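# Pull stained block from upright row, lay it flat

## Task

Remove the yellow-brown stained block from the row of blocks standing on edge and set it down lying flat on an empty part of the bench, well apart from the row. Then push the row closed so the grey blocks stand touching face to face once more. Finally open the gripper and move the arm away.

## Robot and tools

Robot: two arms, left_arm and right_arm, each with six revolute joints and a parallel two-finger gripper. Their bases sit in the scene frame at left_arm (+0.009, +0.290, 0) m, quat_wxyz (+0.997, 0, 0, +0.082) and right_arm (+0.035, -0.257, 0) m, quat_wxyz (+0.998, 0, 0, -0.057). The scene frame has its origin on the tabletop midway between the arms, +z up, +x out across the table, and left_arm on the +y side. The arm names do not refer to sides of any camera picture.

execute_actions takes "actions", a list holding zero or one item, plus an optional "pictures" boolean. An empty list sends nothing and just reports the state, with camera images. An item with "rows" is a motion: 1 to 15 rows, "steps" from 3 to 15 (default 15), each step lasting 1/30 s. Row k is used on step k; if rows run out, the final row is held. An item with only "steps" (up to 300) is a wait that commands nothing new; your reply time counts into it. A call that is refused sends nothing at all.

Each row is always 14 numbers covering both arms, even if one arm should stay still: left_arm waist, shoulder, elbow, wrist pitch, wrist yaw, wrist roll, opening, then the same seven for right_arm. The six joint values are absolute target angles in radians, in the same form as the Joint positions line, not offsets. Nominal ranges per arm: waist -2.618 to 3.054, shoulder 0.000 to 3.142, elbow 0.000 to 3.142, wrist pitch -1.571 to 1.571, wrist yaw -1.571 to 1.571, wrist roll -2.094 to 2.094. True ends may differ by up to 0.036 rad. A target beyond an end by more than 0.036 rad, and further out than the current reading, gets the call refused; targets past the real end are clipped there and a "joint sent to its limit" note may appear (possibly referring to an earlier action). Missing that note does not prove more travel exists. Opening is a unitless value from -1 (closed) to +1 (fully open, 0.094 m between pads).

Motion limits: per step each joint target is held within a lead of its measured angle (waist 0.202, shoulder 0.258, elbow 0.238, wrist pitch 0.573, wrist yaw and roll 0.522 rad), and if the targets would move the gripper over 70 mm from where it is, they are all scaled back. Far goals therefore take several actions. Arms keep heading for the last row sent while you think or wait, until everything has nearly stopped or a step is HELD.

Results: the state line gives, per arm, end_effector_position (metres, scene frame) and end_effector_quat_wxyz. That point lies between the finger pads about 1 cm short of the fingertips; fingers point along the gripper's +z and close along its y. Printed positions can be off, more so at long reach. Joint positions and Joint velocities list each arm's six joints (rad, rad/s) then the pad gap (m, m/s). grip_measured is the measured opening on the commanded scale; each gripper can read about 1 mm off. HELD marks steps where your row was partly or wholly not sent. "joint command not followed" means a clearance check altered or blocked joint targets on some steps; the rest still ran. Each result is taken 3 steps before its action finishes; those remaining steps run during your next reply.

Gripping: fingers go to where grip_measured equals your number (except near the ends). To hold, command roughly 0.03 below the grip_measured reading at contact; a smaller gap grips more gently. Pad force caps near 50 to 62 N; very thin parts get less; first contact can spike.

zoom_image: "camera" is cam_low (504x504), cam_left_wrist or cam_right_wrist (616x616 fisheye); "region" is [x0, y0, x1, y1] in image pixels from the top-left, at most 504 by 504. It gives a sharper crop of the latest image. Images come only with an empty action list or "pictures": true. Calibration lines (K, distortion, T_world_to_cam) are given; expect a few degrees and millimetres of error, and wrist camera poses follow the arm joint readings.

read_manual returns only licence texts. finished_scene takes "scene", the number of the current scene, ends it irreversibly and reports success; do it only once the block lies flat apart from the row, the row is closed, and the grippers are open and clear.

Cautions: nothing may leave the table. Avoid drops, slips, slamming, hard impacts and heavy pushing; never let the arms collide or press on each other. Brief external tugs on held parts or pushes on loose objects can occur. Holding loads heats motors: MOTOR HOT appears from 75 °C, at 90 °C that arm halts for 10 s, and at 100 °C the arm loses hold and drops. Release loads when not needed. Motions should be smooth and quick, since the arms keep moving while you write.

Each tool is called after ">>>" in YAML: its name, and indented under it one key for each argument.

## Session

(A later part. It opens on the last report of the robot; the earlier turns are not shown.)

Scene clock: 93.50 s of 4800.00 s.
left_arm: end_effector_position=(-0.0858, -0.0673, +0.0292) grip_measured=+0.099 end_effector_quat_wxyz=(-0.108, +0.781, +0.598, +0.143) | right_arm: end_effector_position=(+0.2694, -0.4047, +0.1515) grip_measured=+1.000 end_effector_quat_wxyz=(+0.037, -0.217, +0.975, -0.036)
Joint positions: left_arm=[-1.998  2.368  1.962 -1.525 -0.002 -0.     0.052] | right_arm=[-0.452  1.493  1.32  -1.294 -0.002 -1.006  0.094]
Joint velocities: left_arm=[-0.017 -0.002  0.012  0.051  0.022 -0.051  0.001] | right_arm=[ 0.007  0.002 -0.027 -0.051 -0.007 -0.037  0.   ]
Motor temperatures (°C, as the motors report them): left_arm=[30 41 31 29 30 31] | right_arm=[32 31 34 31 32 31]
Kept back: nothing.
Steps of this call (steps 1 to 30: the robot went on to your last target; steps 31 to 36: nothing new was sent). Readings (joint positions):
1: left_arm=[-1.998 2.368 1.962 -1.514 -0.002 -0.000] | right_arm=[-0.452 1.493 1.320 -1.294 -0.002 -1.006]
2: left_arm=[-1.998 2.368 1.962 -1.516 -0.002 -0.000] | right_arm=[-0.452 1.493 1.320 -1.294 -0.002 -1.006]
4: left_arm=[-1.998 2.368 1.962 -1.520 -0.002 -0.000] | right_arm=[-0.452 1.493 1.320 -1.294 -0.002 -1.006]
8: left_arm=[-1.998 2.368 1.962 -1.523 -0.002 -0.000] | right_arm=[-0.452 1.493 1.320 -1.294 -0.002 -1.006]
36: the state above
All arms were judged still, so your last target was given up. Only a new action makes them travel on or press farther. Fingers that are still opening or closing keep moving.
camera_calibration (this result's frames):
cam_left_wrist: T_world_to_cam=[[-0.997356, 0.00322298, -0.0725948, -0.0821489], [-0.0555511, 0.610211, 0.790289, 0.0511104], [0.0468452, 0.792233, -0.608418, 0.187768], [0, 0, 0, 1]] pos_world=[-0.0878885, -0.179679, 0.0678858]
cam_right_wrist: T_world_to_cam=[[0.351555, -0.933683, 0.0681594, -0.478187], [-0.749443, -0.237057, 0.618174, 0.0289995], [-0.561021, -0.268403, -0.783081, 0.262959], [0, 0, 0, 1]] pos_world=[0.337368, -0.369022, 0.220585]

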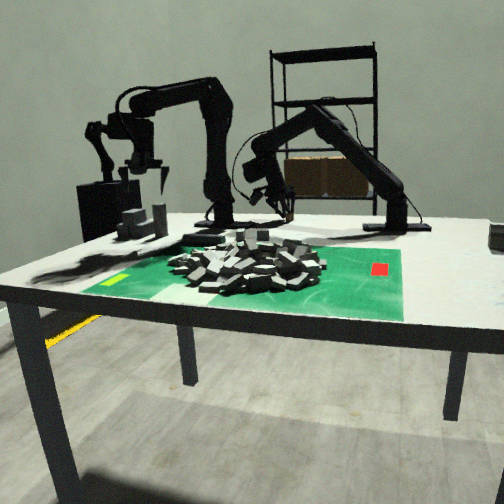

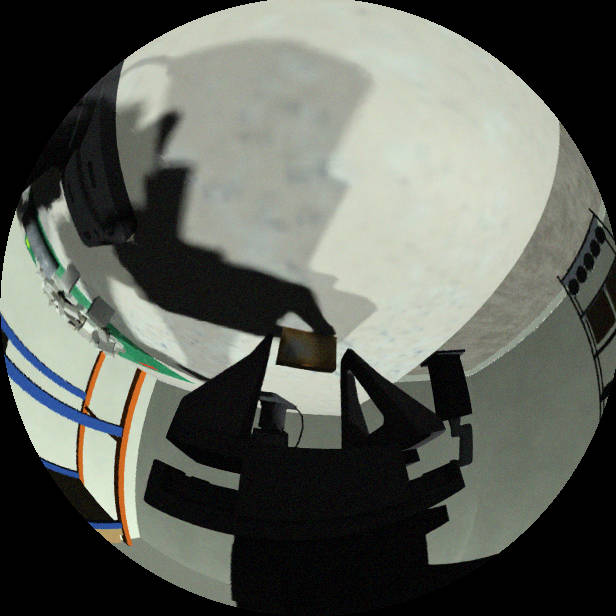

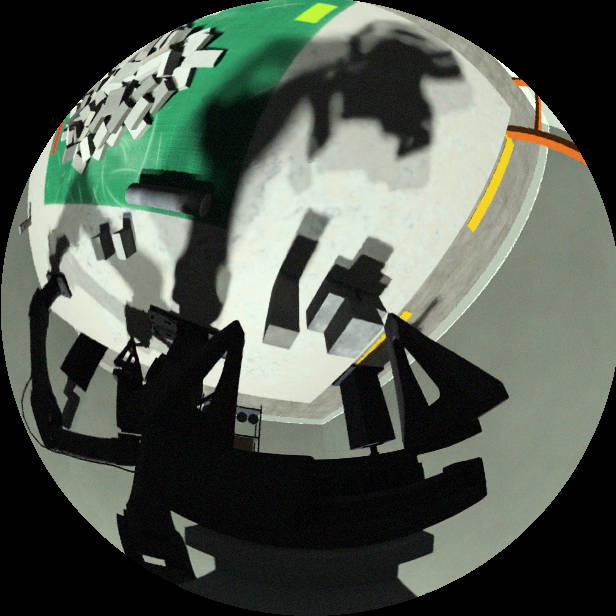

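>>> execute_actions:
  actions:
    - {"rows": [[-1.995,2.367,1.988,-1.515,-0.007,-0.007,0.08,-0.45,1.5,1.35,-1.3,0,-1.0,1.0],[-1.995,2.367,1.988,-1.503,-0.007,-0.007,0.04,-0.45,1.5,1.35,-1.3,0,-1.0,1.0],[-1.995,2.367,1.988,-1.497,-0.007,-0.007,0.0,-0.45,1.5,1.35,-1.3,0,-1.0,1.0],[-1.995,2.367,1.988,-1.497,-0.007,-0.007,-0.04,-0.45,1.5,1.35,-1.3,0,-1.0,1.0],[-1.995,2.367,1.988,-1.499,-0.007,-0.007,-0.07,-0.45,1.5,1.35,-1.3,0,-1.0,1.0],[-1.995,2.367,1.988,-1.501,-0.007,-0.007,-0.095,-0.45,1.5,1.35,-1.3,0,-1.0,1.0],[-1.995,2.367,1.988,-1.501,-0.007,-0.007,-0.11,-0.45,1.5,1.35,-1.3,0,-1.0,1.0],[-1.995,2.367,1.988,-1.501,-0.007,-0.007,-0.122,-0.45,1.5,1.35,-1.3,0,-1.0,1.0],[-1.995,2.367,1.988,-1.501,-0.007,-0.007,-0.134,-0.45,1.5,1.35,-1.3,0,-1.0,1.0],[-1.995,2.367,1.988,-1.501,-0.007,-0.007,-0.144,-0.45,1.5,1.35,-1.3,0,-1.0,1.0],[-1.995,2.367,1.988,-1.501,-0.007,-0.007,-0.153,-0.45,1.5,1.35,-1.3,0,-1.0,1.0],[-1.995,2.367,1.988,-1.501,-0.007,-0.007,-0.162,-0.45,1.5,1.35,-1.3,0,-1.0,1.0],[-1.995,2.367,1.988,-1.501,-0.007,-0.007,-0.172,-0.45,1.5,1.35,-1.3,0,-1.0,1.0],[-1.995,2.367,1.988,-1.501,-0.007,-0.007,-0.182,-0.45,1.5,1.35,-1.3,0,-1.0,1.0],[-1.995,2.367,1.988,-1.501,-0.007,-0.007,-0.19,-0.45,1.5,1.35,-1.3,0,-1.0,1.0]], "steps": 15}

>>> execute_actions:
  actions:
    - {"steps": 8}
  pictures: true

>>> zoom_image:
  camera: "cam_left_wrist"
  region: [250, 290, 370, 410]

Scene clock: 95.13 s of 4800.00 s.
left_arm: end_effector_position=(-0.0864, -0.0696, +0.0283) grip_measured=-0.152 end_effector_quat_wxyz=(-0.105, +0.782, +0.599, +0.138) | right_arm: end_effector_position=(+0.2694, -0.4047, +0.1515) grip_measured=+1.000 end_effector_quat_wxyz=(+0.037, -0.217, +0.975, -0.036)
Joint positions: left_arm=[-1.998  2.368  1.962 -1.515 -0.002 -0.     0.04 ] | right_arm=[-0.452  1.493  1.32  -1.294 -0.002 -1.006  0.094]
Joint velocities: left_arm=[ 0.002  0.002  0.012 -0.022  0.022  0.037 -0.006] | right_arm=[-0.007 -0.012  0.012 -0.022 -0.051 -0.037  0.   ]
Motor temperatures (°C, as the motors report them): left_arm=[30 41 31 29 30 31] | right_arm=[32 31 34 31 32 31]
Steps of this call (steps 1 to 37: nothing new was sent; steps 38 to 49: the first 12 steps of this action). Readings (joint positions):
38: left_arm=[-1.998 2.368 1.962 -1.525 -0.002 -0.000] | right_arm=[-0.452 1.493 1.320 -1.294 -0.002 -1.006]
39: left_arm=[-1.998 2.368 1.962 -1.524 -0.002 -0.000] | right_arm=[-0.452 1.493 1.320 -1.294 -0.002 -1.006]
41: left_arm=[-1.998 2.368 1.962 -1.520 -0.002 -0.000] | right_arm=[-0.452 1.493 1.320 -1.294 -0.002 -1.006]
45: left_arm=[-1.998 2.368 1.962 -1.515 -0.002 -0.000] | right_arm=[-0.452 1.493 1.320 -1.294 -0.002 -1.006]
49: the state above

Scene clock: 95.40 s of 4800.00 s.
left_arm: end_effector_position=(-0.0864, -0.0696, +0.0283) grip_measured=-0.177 end_effector_quat_wxyz=(-0.105, +0.782, +0.599, +0.138) | right_arm: end_effector_position=(+0.2694, -0.4047, +0.1515) grip_measured=+1.000 end_effector_quat_wxyz=(+0.037, -0.217, +0.975, -0.036)
Joint positions: left_arm=[-1.998  2.368  1.962 -1.515 -0.002 -0.     0.039] | right_arm=[-0.452  1.493  1.32  -1.294 -0.002 -1.006  0.094]
Joint velocities: left_arm=[-0.017  0.007  0.012  0.007 -0.095 -0.022 -0.001] | right_arm=[ 0.012 -0.007  0.012  0.095 -0.007 -0.022  0.   ]
Motor temperatures (°C, as the motors report them): left_arm=[30 41 31 29 30 31] | right_arm=[32 31 34 31 32 31]
Kept back: nothing.
Steps of this call (steps 1 to 3: the last 3 steps of your previous action; steps 4 to 8: the robot went on to your last target). Readings (joint positions):
1: left_arm=[-1.998 2.368 1.962 -1.515 -0.002 -0.000] | right_arm=[-0.452 1.493 1.320 -1.294 -0.002 -1.006]
2: left_arm=[-1.998 2.368 1.962 -1.515 -0.002 -0.000] | right_arm=[-0.452 1.493 1.320 -1.294 -0.002 -1.006]
4: left_arm=[-1.998 2.368 1.962 -1.515 -0.002 -0.000] | right_arm=[-0.452 1.493 1.320 -1.294 -0.002 -1.006]
8: the state above
camera_calibration (this result's frames):
cam_left_wrist: T_world_to_cam=[[-0.997547, 0.00251414, -0.069951, -0.0829695], [-0.0534417, 0.618041, 0.784327, 0.0540901], [0.0452045, 0.786142, -0.616391, 0.188751], [0, 0, 0, 1]] pos_world=[-0.0884078, -0.181607, 0.0681163]
cam_right_wrist: T_world_to_cam=[[0.351555, -0.933683, 0.0681594, -0.478187], [-0.749443, -0.237057, 0.618174, 0.0289995], [-0.561021, -0.268403, -0.783081, 0.262959], [0, 0, 0, 1]] pos_world=[0.337368, -0.369022, 0.220585]

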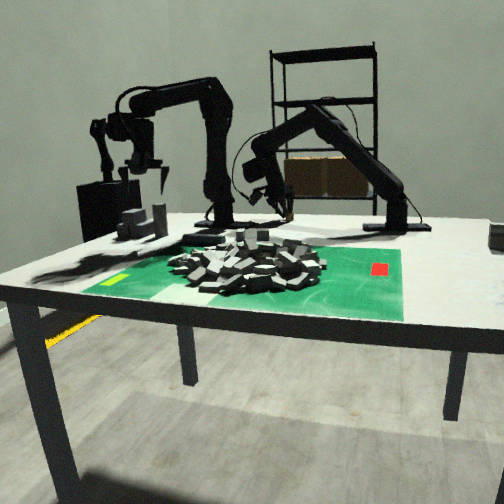

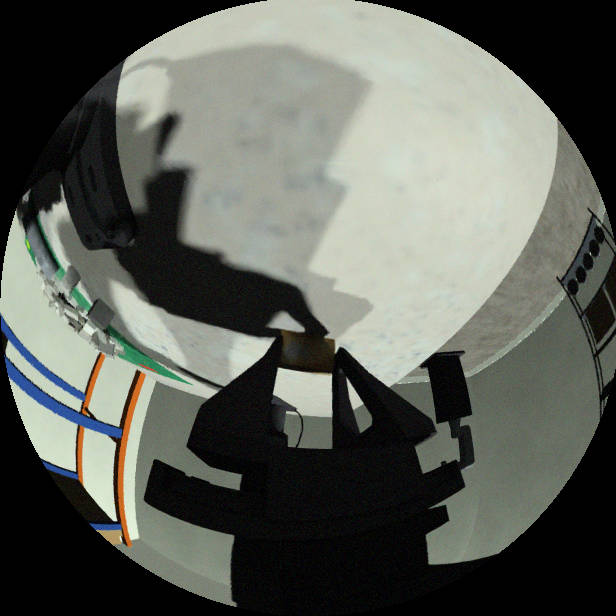

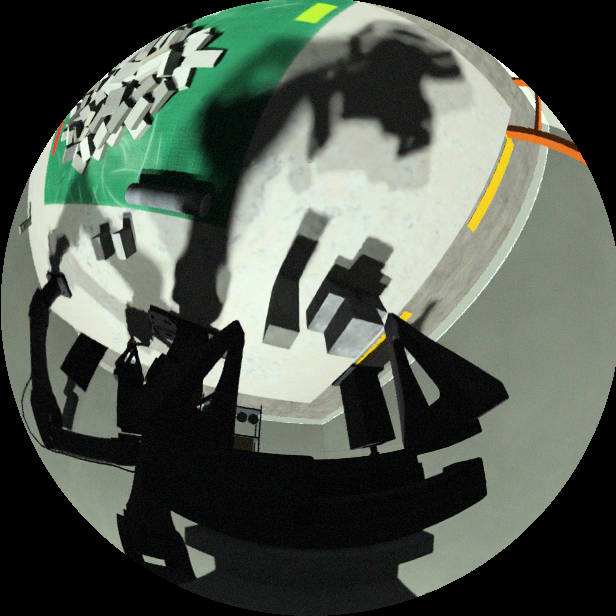

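Region (250, 290, 370, 410) of cam_left_wrist's 616x616 image, scaled by 4.200, with more detail than that image has.

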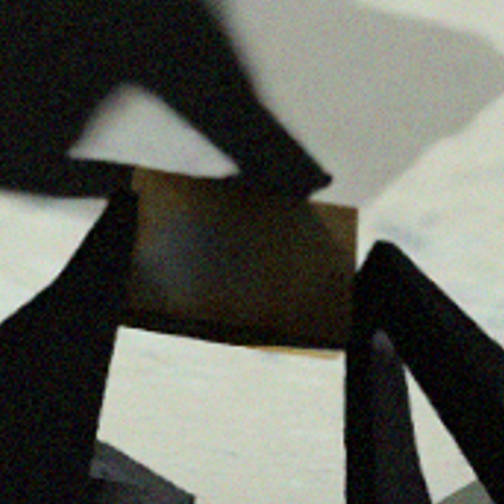

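>>> execute_actions:
  actions:
    - {"rows": [[-1.995,2.352,1.965,-1.501,-0.007,-0.007,-0.198,-0.45,1.5,1.35,-1.3,0,-1.0,1.0],[-1.995,2.328,1.958,-1.494,-0.007,-0.007,-0.205,-0.45,1.5,1.35,-1.3,0,-1.0,1.0],[-1.995,2.301,1.943,-1.465,-0.007,-0.007,-0.205,-0.45,1.5,1.35,-1.3,0,-1.0,1.0],[-1.995,2.273,1.927,-1.420,-0.007,-0.007,-0.205,-0.45,1.5,1.35,-1.3,0,-1.0,1.0],[-1.995,2.238,1.905,-1.370,-0.007,-0.007,-0.205,-0.45,1.5,1.35,-1.3,0,-1.0,1.0],[-1.995,2.203,1.872,-1.315,-0.007,-0.007,-0.205,-0.45,1.5,1.35,-1.3,0,-1.0,1.0],[-1.995,2.168,1.833,-1.263,-0.007,-0.007,-0.205,-0.45,1.5,1.35,-1.3,0,-1.0,1.0],[-1.995,2.134,1.790,-1.215,-0.007,-0.007,-0.205,-0.45,1.5,1.35,-1.3,0,-1.0,1.0],[-1.995,2.100,1.737,-1.169,-0.007,-0.007,-0.205,-0.45,1.5,1.35,-1.3,0,-1.0,1.0],[-1.995,2.065,1.685,-1.123,-0.007,-0.007,-0.205,-0.45,1.5,1.35,-1.3,0,-1.0,1.0],[-1.995,2.031,1.636,-1.075,-0.007,-0.007,-0.205,-0.45,1.5,1.35,-1.3,0,-1.0,1.0],[-1.995,1.997,1.591,-1.025,-0.007,-0.007,-0.205,-0.45,1.5,1.35,-1.3,0,-1.0,1.0],[-1.995,1.967,1.547,-0.970,-0.007,-0.007,-0.205,-0.45,1.5,1.35,-1.3,0,-1.0,1.0],[-1.995,1.938,1.504,-0.913,-0.007,-0.007,-0.205,-0.45,1.5,1.35,-1.3,0,-1.0,1.0],[-1.995,1.908,1.462,-0.853,-0.007,-0.007,-0.205,-0.45,1.5,1.35,-1.3,0,-1.0,1.0]], "steps": 15}

>>> execute_actions:
  actions:
    - {"rows": [[-1.995,1.879,1.419,-0.793,-0.007,-0.007,-0.205,-0.45,1.5,1.35,-1.3,0,-1.0,1.0],[-1.995,1.849,1.377,-0.735,-0.007,-0.007,-0.205,-0.45,1.5,1.35,-1.3,0,-1.0,1.0],[-1.995,1.823,1.334,-0.682,-0.007,-0.007,-0.205,-0.45,1.5,1.35,-1.3,0,-1.0,1.0],[-1.995,1.796,1.292,-0.631,-0.007,-0.007,-0.205,-0.45,1.5,1.35,-1.3,0,-1.0,1.0],[-1.995,1.770,1.250,-0.578,-0.007,-0.007,-0.205,-0.45,1.5,1.35,-1.3,0,-1.0,1.0],[-1.995,1.743,1.207,-0.525,-0.007,-0.007,-0.205,-0.45,1.5,1.35,-1.3,0,-1.0,1.0],[-1.995,1.717,1.165,-0.471,-0.007,-0.007,-0.205,-0.45,1.5,1.35,-1.3,0,-1.0,1.0],[-1.995,1.694,1.123,-0.418,-0.007,-0.007,-0.205,-0.45,1.5,1.35,-1.3,0,-1.0,1.0],[-1.995,1.670,1.082,-0.365,-0.007,-0.007,-0.205,-0.45,1.5,1.35,-1.3,0,-1.0,1.0],[-1.995,1.647,1.040,-0.306,-0.007,-0.007,-0.205,-0.45,1.5,1.35,-1.3,0,-1.0,1.0],[-1.995,1.623,0.999,-0.247,-0.007,-0.007,-0.205,-0.45,1.5,1.35,-1.3,0,-1.0,1.0],[-1.995,1.600,0.957,-0.187,-0.007,-0.007,-0.205,-0.45,1.5,1.35,-1.3,0,-1.0,1.0],[-1.995,1.584,0.916,-0.128,-0.007,-0.007,-0.205,-0.45,1.5,1.35,-1.3,0,-1.0,1.0],[-1.995,1.568,0.876,-0.069,-0.007,-0.007,-0.205,-0.45,1.5,1.35,-1.3,0,-1.0,1.0],[-1.995,1.552,0.836,-0.015,-0.007,-0.007,-0.205,-0.45,1.5,1.35,-1.3,0,-1.0,1.0]], "steps": 15}

>>> execute_actions:
  actions:
    - {"rows": [[-1.995,1.536,0.795,0.039,-0.007,-0.007,-0.205,-0.45,1.5,1.35,-1.3,0,-1.0,1.0],[-1.995,1.520,0.755,0.093,-0.007,-0.007,-0.205,-0.45,1.5,1.35,-1.3,0,-1.0,1.0],[-1.995,1.514,0.720,0.147,-0.007,-0.007,-0.205,-0.45,1.5,1.35,-1.3,0,-1.0,1.0],[-1.995,1.508,0.689,0.201,-0.007,-0.007,-0.205,-0.45,1.5,1.35,-1.3,0,-1.0,1.0],[-1.995,1.504,0.659,0.255,-0.007,-0.007,-0.205,-0.45,1.5,1.35,-1.3,0,-1.0,1.0],[-1.995,1.502,0.628,0.309,-0.007,-0.007,-0.205,-0.45,1.5,1.35,-1.3,0,-1.0,1.0],[-1.995,1.504,0.598,0.363,-0.007,-0.007,-0.205,-0.45,1.5,1.35,-1.3,0,-1.0,1.0],[-1.995,1.510,0.570,0.417,-0.007,-0.007,-0.205,-0.45,1.5,1.35,-1.3,0,-1.0,1.0],[-1.995,1.517,0.545,0.471,-0.007,-0.007,-0.205,-0.45,1.5,1.35,-1.3,0,-1.0,1.0],[-1.995,1.525,0.521,0.525,-0.007,-0.007,-0.205,-0.45,1.5,1.35,-1.3,0,-1.0,1.0],[-1.995,1.533,0.496,0.579,-0.007,-0.007,-0.205,-0.45,1.5,1.35,-1.3,0,-1.0,1.0],[-1.995,1.540,0.472,0.634,-0.007,-0.007,-0.205,-0.45,1.5,1.35,-1.3,0,-1.0,1.0],[-1.995,1.552,0.450,0.688,-0.007,-0.007,-0.205,-0.45,1.5,1.35,-1.3,0,-1.0,1.0],[-1.995,1.566,0.432,0.742,-0.007,-0.007,-0.205,-0.45,1.5,1.35,-1.3,0,-1.0,1.0],[-1.995,1.582,0.414,0.796,-0.007,-0.007,-0.205,-0.45,1.5,1.35,-1.3,0,-1.0,1.0]], "steps": 15}

>>> execute_actions:
  actions:
    - {"rows": [[-1.995,1.599,0.396,0.855,-0.007,-0.007,-0.205,-0.45,1.5,1.35,-1.3,0,-1.0,1.0],[-1.995,1.617,0.378,0.910,-0.007,-0.007,-0.205,-0.45,1.5,1.35,-1.3,0,-1.0,1.0],[-1.995,1.635,0.360,0.963,-0.007,-0.007,-0.205,-0.45,1.5,1.35,-1.3,0,-1.0,1.0],[-1.995,1.662,0.345,1.012,-0.007,-0.007,-0.205,-0.45,1.5,1.35,-1.3,0,-1.0,1.0],[-1.995,1.688,0.334,1.056,-0.007,-0.007,-0.205,-0.45,1.5,1.35,-1.3,0,-1.0,1.0],[-1.995,1.713,0.323,1.096,-0.007,-0.007,-0.205,-0.45,1.5,1.35,-1.3,0,-1.0,1.0],[-1.995,1.736,0.314,1.130,-0.007,-0.007,-0.205,-0.45,1.5,1.35,-1.3,0,-1.0,1.0],[-1.995,1.756,0.305,1.158,-0.007,-0.007,-0.205,-0.45,1.5,1.35,-1.3,0,-1.0,1.0],[-1.995,1.773,0.298,1.180,-0.007,-0.007,-0.205,-0.45,1.5,1.35,-1.3,0,-1.0,1.0],[-1.995,1.788,0.291,1.196,-0.007,-0.007,-0.205,-0.45,1.5,1.35,-1.3,0,-1.0,1.0],[-1.995,1.801,0.285,1.204,-0.007,-0.007,-0.205,-0.45,1.5,1.35,-1.3,0,-1.0,1.0],[-1.995,1.811,0.280,1.204,-0.007,-0.007,-0.205,-0.45,1.5,1.35,-1.3,0,-1.0,1.0],[-1.995,1.818,0.277,1.200,-0.007,-0.007,-0.205,-0.45,1.5,1.35,-1.3,0,-1.0,1.0],[-1.995,1.823,0.274,1.195,-0.007,-0.007,-0.205,-0.45,1.5,1.35,-1.3,0,-1.0,1.0],[-1.995,1.826,0.273,1.190,-0.007,-0.007,-0.205,-0.45,1.5,1.35,-1.3,0,-1.0,1.0]], "steps": 15}

>>> execute_actions:
  actions:
    - {"steps": 10}
  pictures: true

Scene clock: 101.60 s of 4800.00 s.
left_arm: end_effector_position=(-0.0913, -0.0878, +0.0650) grip_measured=-0.189 end_effector_quat_wxyz=(-0.006, +0.794, +0.608, +0.009) | right_arm: end_effector_position=(+0.2694, -0.4047, +0.1515) grip_measured=+1.000 end_effector_quat_wxyz=(+0.037, -0.217, +0.975, -0.036)
Joint positions: left_arm=[-1.998  2.072  1.686 -1.205 -0.002 -0.     0.038] | right_arm=[-0.452  1.493  1.32  -1.294 -0.002 -1.006  0.094]
Joint velocities: left_arm=[ 0.002 -1.189 -1.326  1.253 -0.022 -0.007 -0.   ] | right_arm=[-0.007  0.012 -0.012  0.007 -0.051  0.007  0.   ]
Motor temperatures (°C, as the motors report them): left_arm=[30 42 31 29 30 31] | right_arm=[32 31 35 31 32 31]
Steps of this call (steps 1 to 15: the robot went on to your last target; steps 16 to 90: nothing new was sent; then 2.80 s passed at rest; steps 91 to 102: the first 12 steps of this action). Readings (joint positions):
91: left_arm=[-1.998 2.368 1.962 -1.515 -0.002 -0.000] | right_arm=[-0.452 1.493 1.320 -1.294 -0.002 -1.006]
92: left_arm=[-1.998 2.367 1.962 -1.514 -0.002 -0.000] | right_arm=[-0.452 1.493 1.320 -1.294 -0.002 -1.006]
94: left_arm=[-1.998 2.352 1.949 -1.492 -0.002 -0.000] | right_arm=[-0.452 1.493 1.320 -1.294 -0.002 -1.006]
98: left_arm=[-1.998 2.241 1.853 -1.370 -0.002 -0.000] | right_arm=[-0.452 1.493 1.320 -1.294 -0.002 -1.006]
102: the state above

Scene clock: 102.10 s of 4800.00 s.
left_arm: end_effector_position=(-0.0926, -0.0928, +0.0655) grip_measured=-0.189 end_effector_quat_wxyz=(+0.149, +0.769, +0.590, -0.194) | right_arm: end_effector_position=(+0.2694, -0.4047, +0.1515) grip_measured=+1.000 end_effector_quat_wxyz=(+0.037, -0.217, +0.975, -0.036)
Joint positions: left_arm=[-1.998  1.668  1.033 -0.441 -0.002 -0.001  0.038] | right_arm=[-0.452  1.493  1.32  -1.294 -0.002 -1.006  0.094]
Joint velocities: left_arm=[ 0.012 -0.73  -1.219  1.692  0.022 -0.007 -0.   ] | right_arm=[ 0.002 -0.007  0.002 -0.007 -0.051  0.007  0.   ]
Motor temperatures (°C, as the motors report them): left_arm=[30 42 31 29 30 31] | right_arm=[32 31 35 31 32 31]
Steps of this call (steps 1 to 3: the last 3 steps of your previous action; steps 4 to 15: the first 12 steps of this action). Readings (joint positions):
4: left_arm=[-1.998 1.940 1.507 -1.021 -0.002 -0.000] | right_arm=[-0.452 1.493 1.320 -1.294 -0.002 -1.006]
5: left_arm=[-1.998 1.913 1.463 -0.968 -0.002 -0.000] | right_arm=[-0.452 1.493 1.320 -1.294 -0.002 -1.006]
7: left_arm=[-1.998 1.864 1.374 -0.863 -0.002 -0.000] | right_arm=[-0.452 1.493 1.320 -1.294 -0.002 -1.006]
11: left_arm=[-1.998 1.767 1.199 -0.655 -0.002 -0.000] | right_arm=[-0.452 1.493 1.320 -1.294 -0.002 -1.006]
15: the state above

Scene clock: 102.60 s of 4800.00 s.
left_arm: end_effector_position=(-0.0909, -0.0862, +0.0579) grip_measured=-0.189 end_effector_quat_wxyz=(+0.274, +0.708, +0.544, -0.357) | right_arm: end_effector_position=(+0.2694, -0.4047, +0.1515) grip_measured=+1.000 end_effector_quat_wxyz=(+0.037, -0.217, +0.975, -0.036)
Joint positions: left_arm=[-1.998  1.532  0.517  0.377 -0.002 -0.002  0.038] | right_arm=[-0.452  1.493  1.32  -1.294 -0.002 -1.006  0.094]
Joint velocities: left_arm=[-0.017  0.002 -0.716  1.516 -0.037 -0.051  0.002] | right_arm=[ 0.002 -0.017 -0.007 -0.022  0.007 -0.022  0.   ]
Motor temperatures (°C, as the motors report them): left_arm=[30 41 31 30 30 31] | right_arm=[32 31 35 31 32 31]
Steps of this call (steps 1 to 3: the last 3 steps of your previous action; steps 4 to 15: the first 12 steps of this action). Readings (joint positions):
4: left_arm=[-1.998 1.588 0.873 -0.212 -0.002 -0.001] | right_arm=[-0.452 1.493 1.320 -1.294 -0.002 -1.006]
5: left_arm=[-1.998 1.572 0.833 -0.155 -0.002 -0.001] | right_arm=[-0.452 1.493 1.320 -1.294 -0.002 -1.006]
7: left_arm=[-1.998 1.546 0.756 -0.046 -0.002 -0.001] | right_arm=[-0.452 1.493 1.320 -1.294 -0.002 -1.006]
11: left_arm=[-1.998 1.532 0.626 0.168 -0.002 -0.001] | right_arm=[-0.452 1.493 1.320 -1.294 -0.002 -1.006]
15: the state above

Scene clock: 103.10 s of 4800.00 s.
left_arm: end_effector_position=(-0.0898, -0.0823, +0.0404) grip_measured=-0.189 end_effector_quat_wxyz=(+0.335, +0.662, +0.509, -0.437) | right_arm: end_effector_position=(+0.2694, -0.4047, +0.1515) grip_measured=+1.000 end_effector_quat_wxyz=(+0.037, -0.217, +0.975, -0.036)
Joint positions: left_arm=[-1.998  1.782  0.3    1.079 -0.002 -0.002  0.038] | right_arm=[-0.452  1.493  1.32  -1.294 -0.002 -1.006  0.094]
Joint velocities: left_arm=[-0.022  0.398 -0.183  0.637 -0.022  0.007 -0.001] | right_arm=[ 0.007 -0.002  0.007  0.022 -0.007 -0.037  0.   ]
Motor temperatures (°C, as the motors report them): left_arm=[30 41 31 30 30 31] | right_arm=[32 31 35 31 32 31]
Steps of this call (steps 1 to 3: the last 3 steps of your previous action; steps 4 to 15: the first 12 steps of this action). Readings (joint positions):
4: left_arm=[-1.998 1.559 0.435 0.598 -0.002 -0.002] | right_arm=[-0.452 1.493 1.320 -1.294 -0.002 -1.006]
5: left_arm=[-1.998 1.575 0.419 0.654 -0.002 -0.002] | right_arm=[-0.452 1.493 1.320 -1.294 -0.002 -1.006]
7: left_arm=[-1.998 1.611 0.385 0.766 -0.002 -0.002] | right_arm=[-0.452 1.493 1.320 -1.294 -0.002 -1.006]
11: left_arm=[-1.998 1.708 0.334 0.958 -0.002 -0.002] | right_arm=[-0.452 1.493 1.320 -1.294 -0.002 -1.006]
15: the state above

Scene clock: 103.43 s of 4800.00 s.
left_arm: end_effector_position=(-0.0896, -0.0814, +0.0408) grip_measured=-0.189 end_effector_quat_wxyz=(+0.342, +0.656, +0.504, -0.446) | right_arm: end_effector_position=(+0.2694, -0.4047, +0.1515) grip_measured=+1.000 end_effector_quat_wxyz=(+0.037, -0.217, +0.975, -0.036)
Joint positions: left_arm=[-1.998  1.815  0.284  1.155 -0.002 -0.002  0.038] | right_arm=[-0.452  1.493  1.32  -1.294 -0.002 -1.006  0.094]
Joint velocities: left_arm=[-0.007 -0.002  0.002  0.095  0.066  0.022  0.001] | right_arm=[ 0.012  0.002 -0.007  0.037 -0.037  0.051  0.   ]
Motor temperatures (°C, as the motors report them): left_arm=[30 41 31 30 30 31] | right_arm=[32 31 35 31 32 31]
Kept back: nothing.
Steps of this call (steps 1 to 3: the last 3 steps of your previous action; steps 4 to 10: the robot went on to your last target). Readings (joint positions):
1: left_arm=[-1.998 1.794 0.294 1.097 -0.002 -0.002] | right_arm=[-0.452 1.493 1.320 -1.294 -0.002 -1.006]
2: left_arm=[-1.998 1.802 0.290 1.110 -0.002 -0.002] | right_arm=[-0.452 1.493 1.320 -1.294 -0.002 -1.006]
4: left_arm=[-1.998 1.813 0.285 1.127 -0.002 -0.002] | right_arm=[-0.452 1.493 1.320 -1.294 -0.002 -1.006]
8: left_arm=[-1.998 1.815 0.284 1.147 -0.002 -0.002] | right_arm=[-0.452 1.493 1.320 -1.294 -0.002 -1.006]
10: the state above
camera_calibration (this result's frames):
cam_left_wrist: T_world_to_cam=[[-0.950387, 0.175625, 0.256748, -0.0802607], [0.0014882, 0.827932, -0.560827, 0.12833], [-0.311065, -0.532621, -0.787117, 0.0735998], [0, 0, 0, 1]] pos_world=[-0.0535754, -0.0529521, 0.150509]
cam_right_wrist: T_world_to_cam=[[0.351555, -0.933683, 0.0681594, -0.478187], [-0.749443, -0.237057, 0.618174, 0.0289995], [-0.561021, -0.268403, -0.783081, 0.262959], [0, 0, 0, 1]] pos_world=[0.337368, -0.369022, 0.220585]

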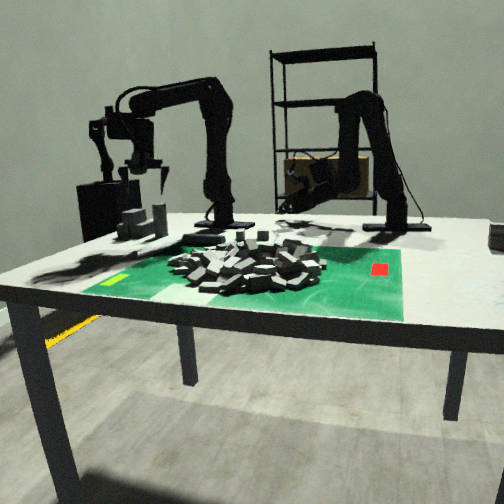

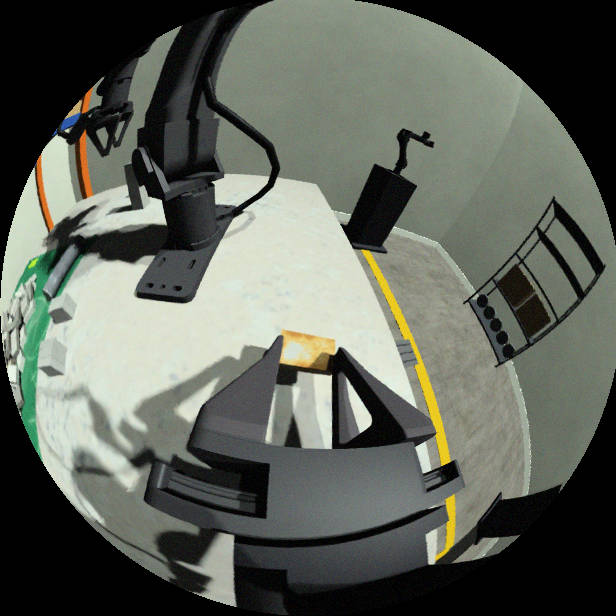

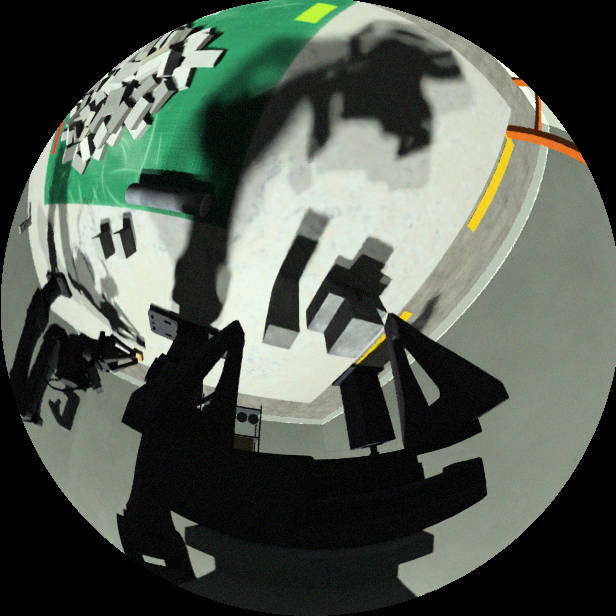

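>>> execute_actions:
  actions: []

Scene clock: 104.37 s of 4800.00 s.
left_arm: end_effector_position=(-0.0898, -0.0823, +0.0431) grip_measured=-0.189 end_effector_quat_wxyz=(+0.345, +0.653, +0.502, -0.449) | right_arm: end_effector_position=(+0.2694, -0.4047, +0.1515) grip_measured=+1.000 end_effector_quat_wxyz=(+0.037, -0.217, +0.975, -0.036)
Joint positions: left_arm=[-1.998  1.815  0.284  1.165 -0.002 -0.002  0.038] | right_arm=[-0.452  1.493  1.32  -1.294 -0.002 -1.006  0.094]
Joint velocities: left_arm=[ 0.012  0.007 -0.012  0.022  0.022 -0.066 -0.   ] | right_arm=[ 0.002 -0.007 -0.007  0.051 -0.037  0.066  0.   ]
Motor temperatures (°C, as the motors report them): left_arm=[30 41 31 30 30 31] | right_arm=[32 31 35 31 32 31]
Kept back: nothing.
Steps of this call (steps 1 to 28: the robot went on to your last target). Readings (joint positions):
1: left_arm=[-1.998 1.815 0.284 1.157 -0.002 -0.002] | right_arm=[-0.452 1.493 1.320 -1.294 -0.002 -1.006]
2: left_arm=[-1.998 1.815 0.284 1.159 -0.002 -0.002] | right_arm=[-0.452 1.493 1.320 -1.294 -0.002 -1.006]
4: left_arm=[-1.998 1.815 0.284 1.161 -0.002 -0.002] | right_arm=[-0.452 1.493 1.320 -1.294 -0.002 -1.006]
8: left_arm=[-1.998 1.815 0.284 1.164 -0.002 -0.002] | right_arm=[-0.452 1.493 1.320 -1.294 -0.002 -1.006]
28: the state above
camera_calibration (this result's frames):
cam_left_wrist: T_world_to_cam=[[-0.949724, 0.178088, 0.257505, -0.0806904], [0.0000311183, 0.822523, -0.568732, 0.130101], [-0.313088, -0.54013, -0.781175, 0.0738172], [0, 0, 0, 1]] pos_world=[-0.0535264, -0.0527703, 0.152435]
cam_right_wrist: T_world_to_cam=[[0.351555, -0.933683, 0.0681594, -0.478187], [-0.749443, -0.237057, 0.618174, 0.0289995], [-0.561021, -0.268403, -0.783081, 0.262959], [0, 0, 0, 1]] pos_world=[0.337368, -0.369022, 0.220585]

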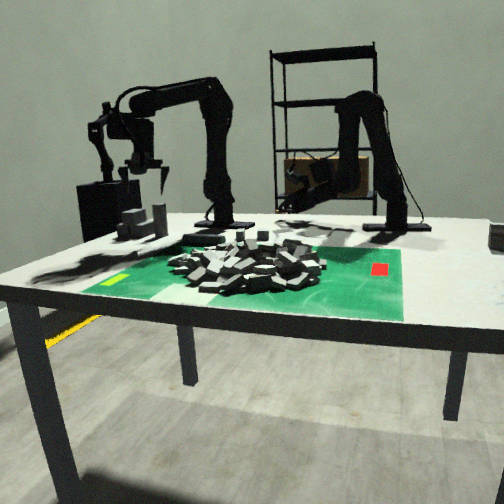

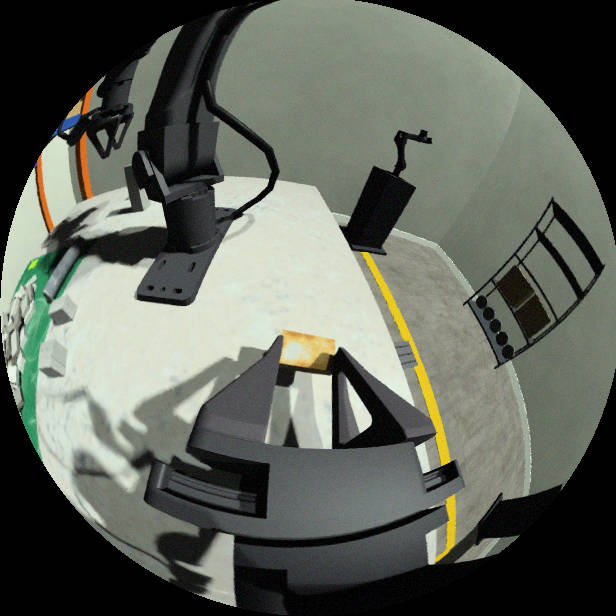

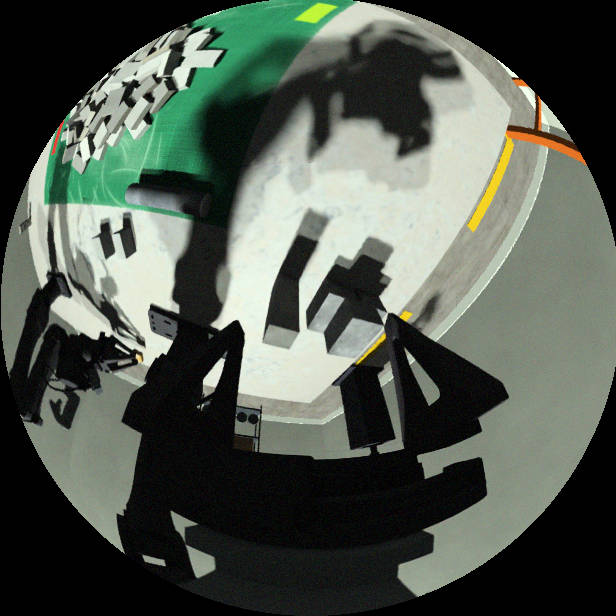

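>>> execute_actions:
  actions:
    - {"rows": [[-1.995,1.826,0.273,1.202,-0.007,-0.007,-0.205,-0.45,1.5,1.35,-1.3,0,-1.0,1.0],[-1.995,1.838,0.273,1.216,-0.007,-0.007,-0.205,-0.45,1.5,1.35,-1.3,0,-1.0,1.0],[-1.995,1.851,0.273,1.231,-0.007,-0.007,-0.205,-0.45,1.5,1.35,-1.3,0,-1.0,1.0],[-1.995,1.865,0.273,1.246,-0.007,-0.007,-0.205,-0.45,1.5,1.35,-1.3,0,-1.0,1.0],[-1.995,1.879,0.273,1.261,-0.007,-0.007,-0.205,-0.45,1.5,1.35,-1.3,0,-1.0,1.0],[-1.995,1.893,0.273,1.276,-0.007,-0.007,-0.205,-0.45,1.5,1.35,-1.3,0,-1.0,1.0],[-1.995,1.907,0.273,1.291,-0.007,-0.007,-0.205,-0.45,1.5,1.35,-1.3,0,-1.0,1.0],[-1.995,1.921,0.273,1.305,-0.007,-0.007,-0.205,-0.45,1.5,1.35,-1.3,0,-1.0,1.0],[-1.995,1.935,0.273,1.318,-0.007,-0.007,-0.205,-0.45,1.5,1.35,-1.3,0,-1.0,1.0],[-1.995,1.949,0.273,1.329,-0.007,-0.007,-0.205,-0.45,1.5,1.35,-1.3,0,-1.0,1.0],[-1.995,1.962,0.273,1.336,-0.007,-0.007,-0.205,-0.45,1.5,1.35,-1.3,0,-1.0,1.0],[-1.995,1.973,0.273,1.338,-0.007,-0.007,-0.205,-0.45,1.5,1.35,-1.3,0,-1.0,1.0],[-1.995,1.980,0.273,1.338,-0.007,-0.007,-0.205,-0.45,1.5,1.35,-1.3,0,-1.0,1.0]], "steps": 15}

>>> execute_actions:
  actions:
    - {"steps": 10}
  pictures: true

>>> zoom_image:
  camera: "cam_left_wrist"
  region: [230, 290, 390, 430]

>>> zoom_image:
  camera: "cam_low"
  region: [250, 180, 330, 240]

Scene clock: 105.37 s of 4800.00 s.
left_arm: end_effector_position=(-0.0896, -0.0817, +0.0231) grip_measured=-0.189 end_effector_quat_wxyz=(+0.341, +0.657, +0.505, -0.445) | right_arm: end_effector_position=(+0.2694, -0.4047, +0.1515) grip_measured=+1.000 end_effector_quat_wxyz=(+0.037, -0.217, +0.975, -0.036)
Joint positions: left_arm=[-1.998  1.94   0.284  1.276 -0.002 -0.002  0.038] | right_arm=[-0.452  1.493  1.32  -1.294 -0.002 -1.006  0.094]
Joint velocities: left_arm=[-0.007  0.354 -0.002  0.198 -0.066 -0.066 -0.   ] | right_arm=[ 0.002 -0.022  0.007  0.037 -0.037 -0.095  0.   ]
Motor temperatures (°C, as the motors report them): left_arm=[30 41 31 30 30 31] | right_arm=[32 31 35 31 32 31]
Steps of this call (steps 1 to 15: the robot went on to your last target; steps 16 to 18: nothing new was sent; steps 19 to 30: the first 12 steps of this action). Readings (joint positions):
19: left_arm=[-1.998 1.815 0.284 1.166 -0.002 -0.002] | right_arm=[-0.452 1.493 1.320 -1.294 -0.002 -1.006]
20: left_arm=[-1.998 1.817 0.284 1.170 -0.002 -0.002] | right_arm=[-0.452 1.493 1.320 -1.294 -0.002 -1.006]
22: left_arm=[-1.998 1.829 0.284 1.189 -0.002 -0.002] | right_arm=[-0.452 1.493 1.320 -1.294 -0.002 -1.006]
26: left_arm=[-1.998 1.883 0.284 1.235 -0.002 -0.002] | right_arm=[-0.452 1.493 1.320 -1.294 -0.002 -1.006]
30: the state above

Scene clock: 105.70 s of 4800.00 s.
left_arm: end_effector_position=(-0.0898, -0.0824, +0.0217) grip_measured=-0.189 end_effector_quat_wxyz=(+0.343, +0.655, +0.503, -0.448) | right_arm: end_effector_position=(+0.2694, -0.4047, +0.1515) grip_measured=+1.000 end_effector_quat_wxyz=(+0.037, -0.217, +0.975, -0.036)
Joint positions: left_arm=[-1.998  1.966  0.284  1.311 -0.002 -0.002  0.038] | right_arm=[-0.452  1.493  1.32  -1.294 -0.002 -1.006  0.094]
Joint velocities: left_arm=[-0.012 -0.007 -0.007  0.037  0.022 -0.007  0.002] | right_arm=[-0.012 -0.017 -0.002 -0.022 -0.051 -0.022  0.   ]
Motor temperatures (°C, as the motors report them): left_arm=[30 40 31 30 30 31] | right_arm=[32 31 35 31 32 31]
Kept back: nothing.
Steps of this call (steps 1 to 3: the last 3 steps of your previous action; steps 4 to 10: the robot went on to your last target). Readings (joint positions):
1: left_arm=[-1.998 1.952 0.284 1.283 -0.002 -0.002] | right_arm=[-0.452 1.493 1.320 -1.294 -0.002 -1.006]
2: left_arm=[-1.998 1.961 0.284 1.289 -0.002 -0.002] | right_arm=[-0.452 1.493 1.320 -1.294 -0.002 -1.006]
4: left_arm=[-1.998 1.966 0.284 1.301 -0.002 -0.002] | right_arm=[-0.452 1.493 1.320 -1.294 -0.002 -1.006]
8: left_arm=[-1.998 1.966 0.284 1.309 -0.002 -0.002] | right_arm=[-0.452 1.493 1.320 -1.294 -0.002 -1.006]
10: the state above
camera_calibration (this result's frames):
cam_left_wrist: T_world_to_cam=[[-0.950081, 0.176761, 0.257101, -0.0752974], [0.000818237, 0.825445, -0.564482, 0.118154], [-0.312001, -0.536094, -0.784384, 0.0575044], [0, 0, 0, 1]] pos_world=[-0.0536939, -0.0533921, 0.13116]
cam_right_wrist: T_world_to_cam=[[0.351555, -0.933683, 0.0681594, -0.478187], [-0.749443, -0.237057, 0.618174, 0.0289995], [-0.561021, -0.268403, -0.783081, 0.262959], [0, 0, 0, 1]] pos_world=[0.337368, -0.369022, 0.220585]

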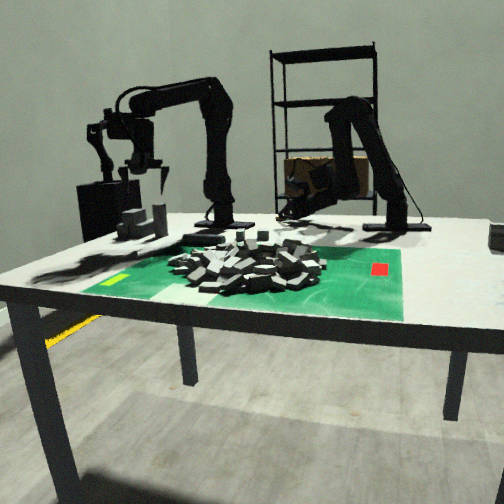

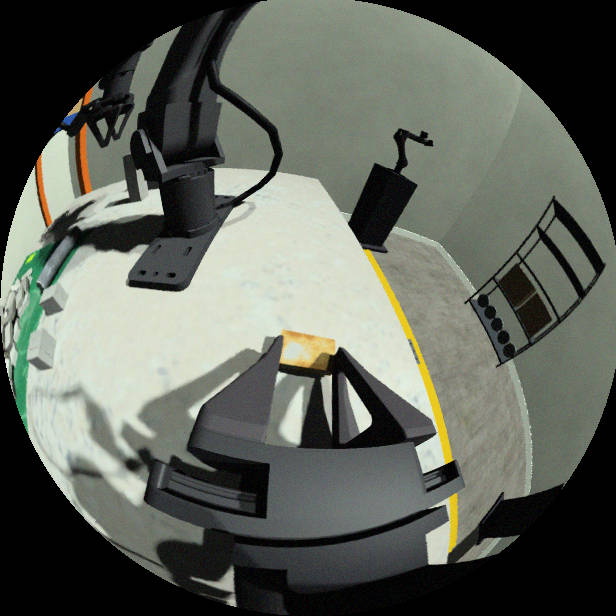

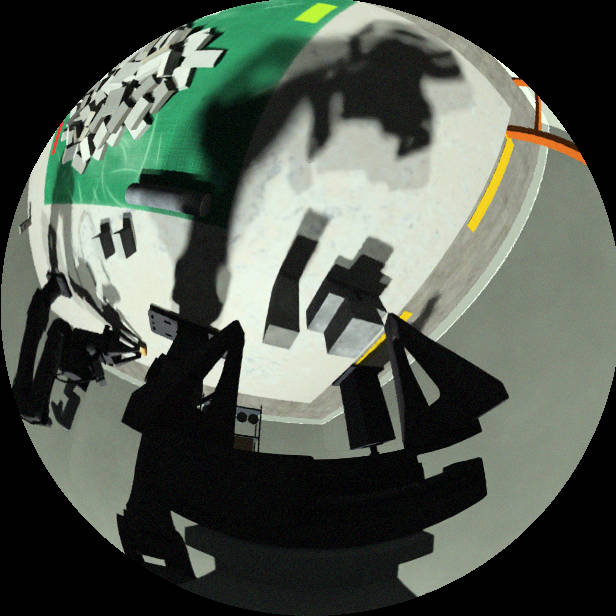

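Region (230, 290, 390, 430) of cam_left_wrist's 616x616 image, scaled by 3.150, with more detail than that image has; it fills the top 441 rows of this view, and the rest is white.

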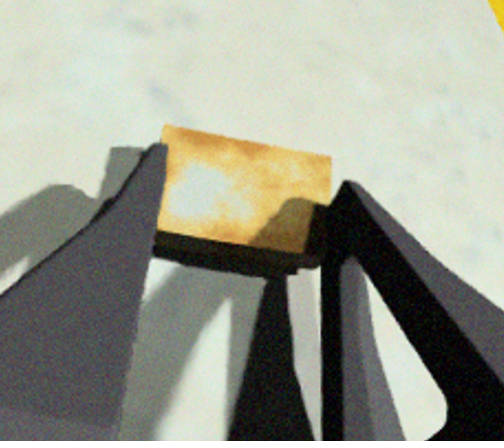

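Region (250, 180, 330, 240) of cam_low's 504x504 image, scaled by 6.300, with more detail than that image has; it fills the top 378 rows of this view, and the rest is white.

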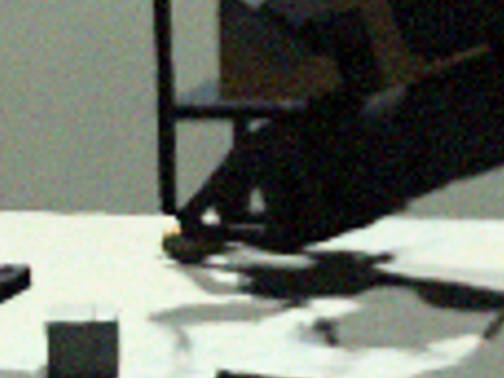

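>>> zoom_image:
  camera: "cam_low"
  region: [268, 206, 308, 236]

>>> zoom_image:
  camera: "cam_right_wrist"
  region: [90, 310, 190, 390]

Region (268, 206, 308, 236) of cam_low's 504x504 image, scaled by 12.600, with more detail than that image has; it fills the top 378 rows of this view, and the rest is white.

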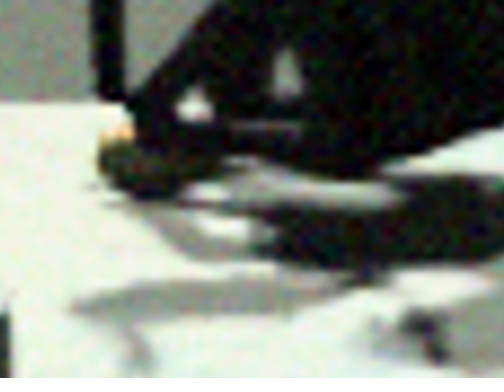

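Region (90, 310, 190, 390) of cam_right_wrist's 616x616 image, scaled by 5.040, with more detail than that image has; it fills the top 403 rows of this view, and the rest is white.

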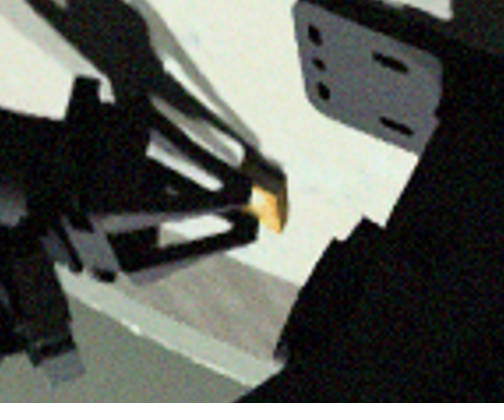

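>>> execute_actions:
  actions:
    - {"rows": [[-1.995,1.982,0.273,1.342,-0.007,-0.007,-0.205,-0.45,1.5,1.35,-1.3,0,-1.0,1.0],[-1.995,1.985,0.273,1.346,-0.007,-0.007,-0.205,-0.45,1.5,1.35,-1.3,0,-1.0,1.0],[-1.995,1.988,0.273,1.346,-0.007,-0.007,-0.205,-0.45,1.5,1.35,-1.3,0,-1.0,1.0],[-1.995,1.990,0.273,1.346,-0.007,-0.007,-0.205,-0.45,1.5,1.35,-1.3,0,-1.0,1.0]], "steps": 9}

>>> execute_actions:
  actions:
    - {"steps": 8}
  pictures: true

>>> zoom_image:
  camera: "cam_low"
  region: [268, 206, 308, 236]

>>> zoom_image:
  camera: "cam_left_wrist"
  region: [230, 290, 390, 430]

Scene clock: 107.33 s of 4800.00 s.
left_arm: end_effector_position=(-0.0900, -0.0831, +0.0236) grip_measured=-0.189 end_effector_quat_wxyz=(+0.345, +0.653, +0.502, -0.450) | right_arm: end_effector_position=(+0.2694, -0.4047, +0.1515) grip_measured=+1.000 end_effector_quat_wxyz=(+0.037, -0.217, +0.975, -0.036)
Joint positions: left_arm=[-1.998  1.966  0.284  1.319 -0.002 -0.002  0.038] | right_arm=[-0.452  1.493  1.32  -1.294 -0.002 -1.006  0.094]
Joint velocities: left_arm=[ 0.002  0.002 -0.002  0.037  0.037 -0.037  0.003] | right_arm=[-0.007 -0.002 -0.007 -0.066 -0.007 -0.022  0.   ]
Motor temperatures (°C, as the motors report them): left_arm=[30 40 31 31 30 31] | right_arm=[32 31 35 31 32 31]
Steps of this call (steps 1 to 30: the robot went on to your last target; steps 31 to 43: nothing new was sent; steps 44 to 49: the first 6 steps of this action). Readings (joint positions):
44: left_arm=[-1.998 1.966 0.284 1.314 -0.002 -0.002] | right_arm=[-0.452 1.493 1.320 -1.294 -0.002 -1.006]
45: left_arm=[-1.998 1.966 0.284 1.314 -0.002 -0.002] | right_arm=[-0.452 1.493 1.320 -1.294 -0.002 -1.006]
47: left_arm=[-1.998 1.966 0.284 1.317 -0.002 -0.002] | right_arm=[-0.452 1.493 1.320 -1.294 -0.002 -1.006]
49: the state above

Scene clock: 107.60 s of 4800.00 s.
left_arm: end_effector_position=(-0.0901, -0.0833, +0.0241) grip_measured=-0.189 end_effector_quat_wxyz=(+0.346, +0.652, +0.501, -0.451) | right_arm: end_effector_position=(+0.2694, -0.4047, +0.1515) grip_measured=+1.000 end_effector_quat_wxyz=(+0.037, -0.217, +0.975, -0.036)
Joint positions: left_arm=[-1.998  1.966  0.284  1.321 -0.002 -0.002  0.038] | right_arm=[-0.452  1.493  1.32  -1.294 -0.002 -1.006  0.094]
Joint velocities: left_arm=[-0.017 -0.007  0.022 -0.051  0.037  0.051  0.   ] | right_arm=[ 0.002 -0.012 -0.007  0.007 -0.007  0.007  0.   ]
Motor temperatures (°C, as the motors report them): left_arm=[30 40 31 31 30 31] | right_arm=[32 31 35 31 32 31]
Kept back: nothing.
Steps of this call (steps 1 to 3: the last 3 steps of your previous action; steps 4 to 8: the robot went on to your last target). Readings (joint positions):
1: left_arm=[-1.998 1.966 0.284 1.319 -0.002 -0.002] | right_arm=[-0.452 1.493 1.320 -1.294 -0.002 -1.006]
2: left_arm=[-1.998 1.966 0.284 1.320 -0.002 -0.002] | right_arm=[-0.452 1.493 1.320 -1.294 -0.002 -1.006]
4: left_arm=[-1.998 1.966 0.284 1.320 -0.002 -0.002] | right_arm=[-0.452 1.493 1.320 -1.294 -0.002 -1.006]
8: the state above
camera_calibration (this result's frames):
cam_left_wrist: T_world_to_cam=[[-0.949392, 0.179322, 0.257875, -0.0757254], [-0.000705054, 0.81979, -0.572664, 0.119826], [-0.314094, -0.543864, -0.778175, 0.0578426], [0, 0, 0, 1]] pos_world=[-0.0536406, -0.0531941, 0.133159]
cam_right_wrist: T_world_to_cam=[[0.351555, -0.933683, 0.0681594, -0.478187], [-0.749443, -0.237057, 0.618174, 0.0289995], [-0.561021, -0.268403, -0.783081, 0.262959], [0, 0, 0, 1]] pos_world=[0.337368, -0.369022, 0.220585]

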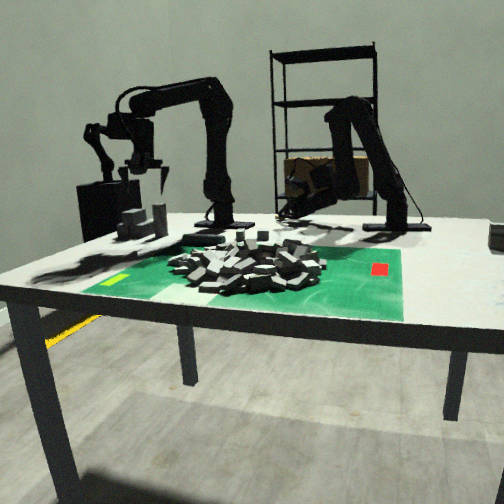

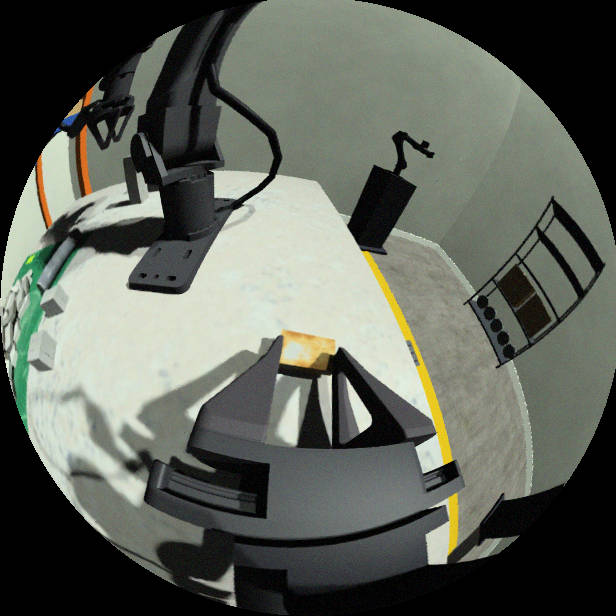

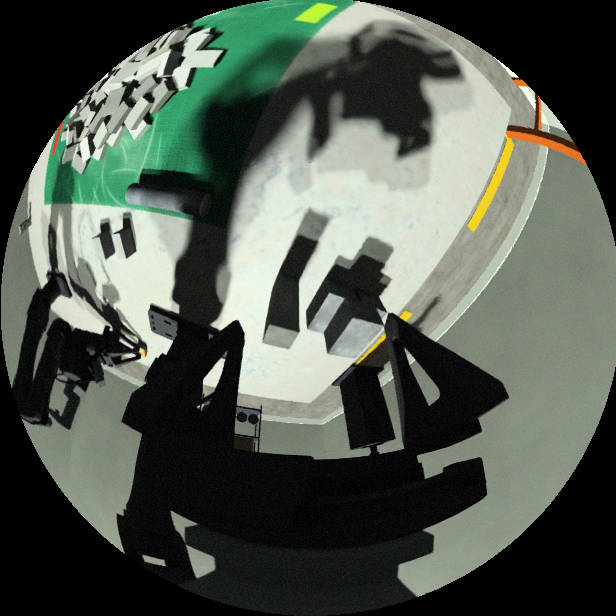

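Region (268, 206, 308, 236) of cam_low's 504x504 image, scaled by 12.600, with more detail than that image has; it fills the top 378 rows of this view, and the rest is white.

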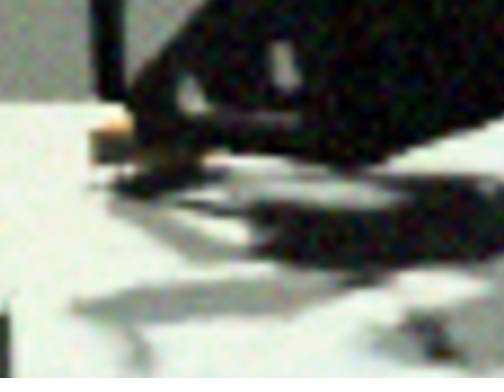

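Region (230, 290, 390, 430) of cam_left_wrist's 616x616 image, scaled by 3.150, with more detail than that image has; it fills the top 441 rows of this view, and the rest is white.

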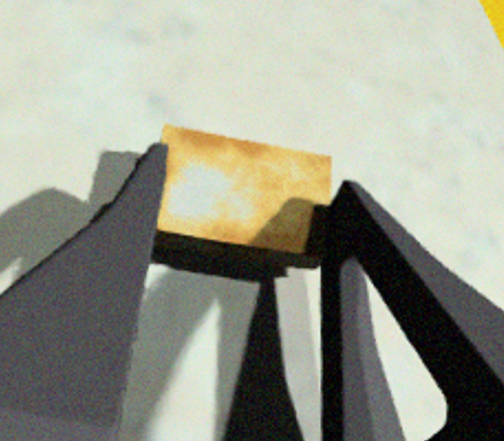

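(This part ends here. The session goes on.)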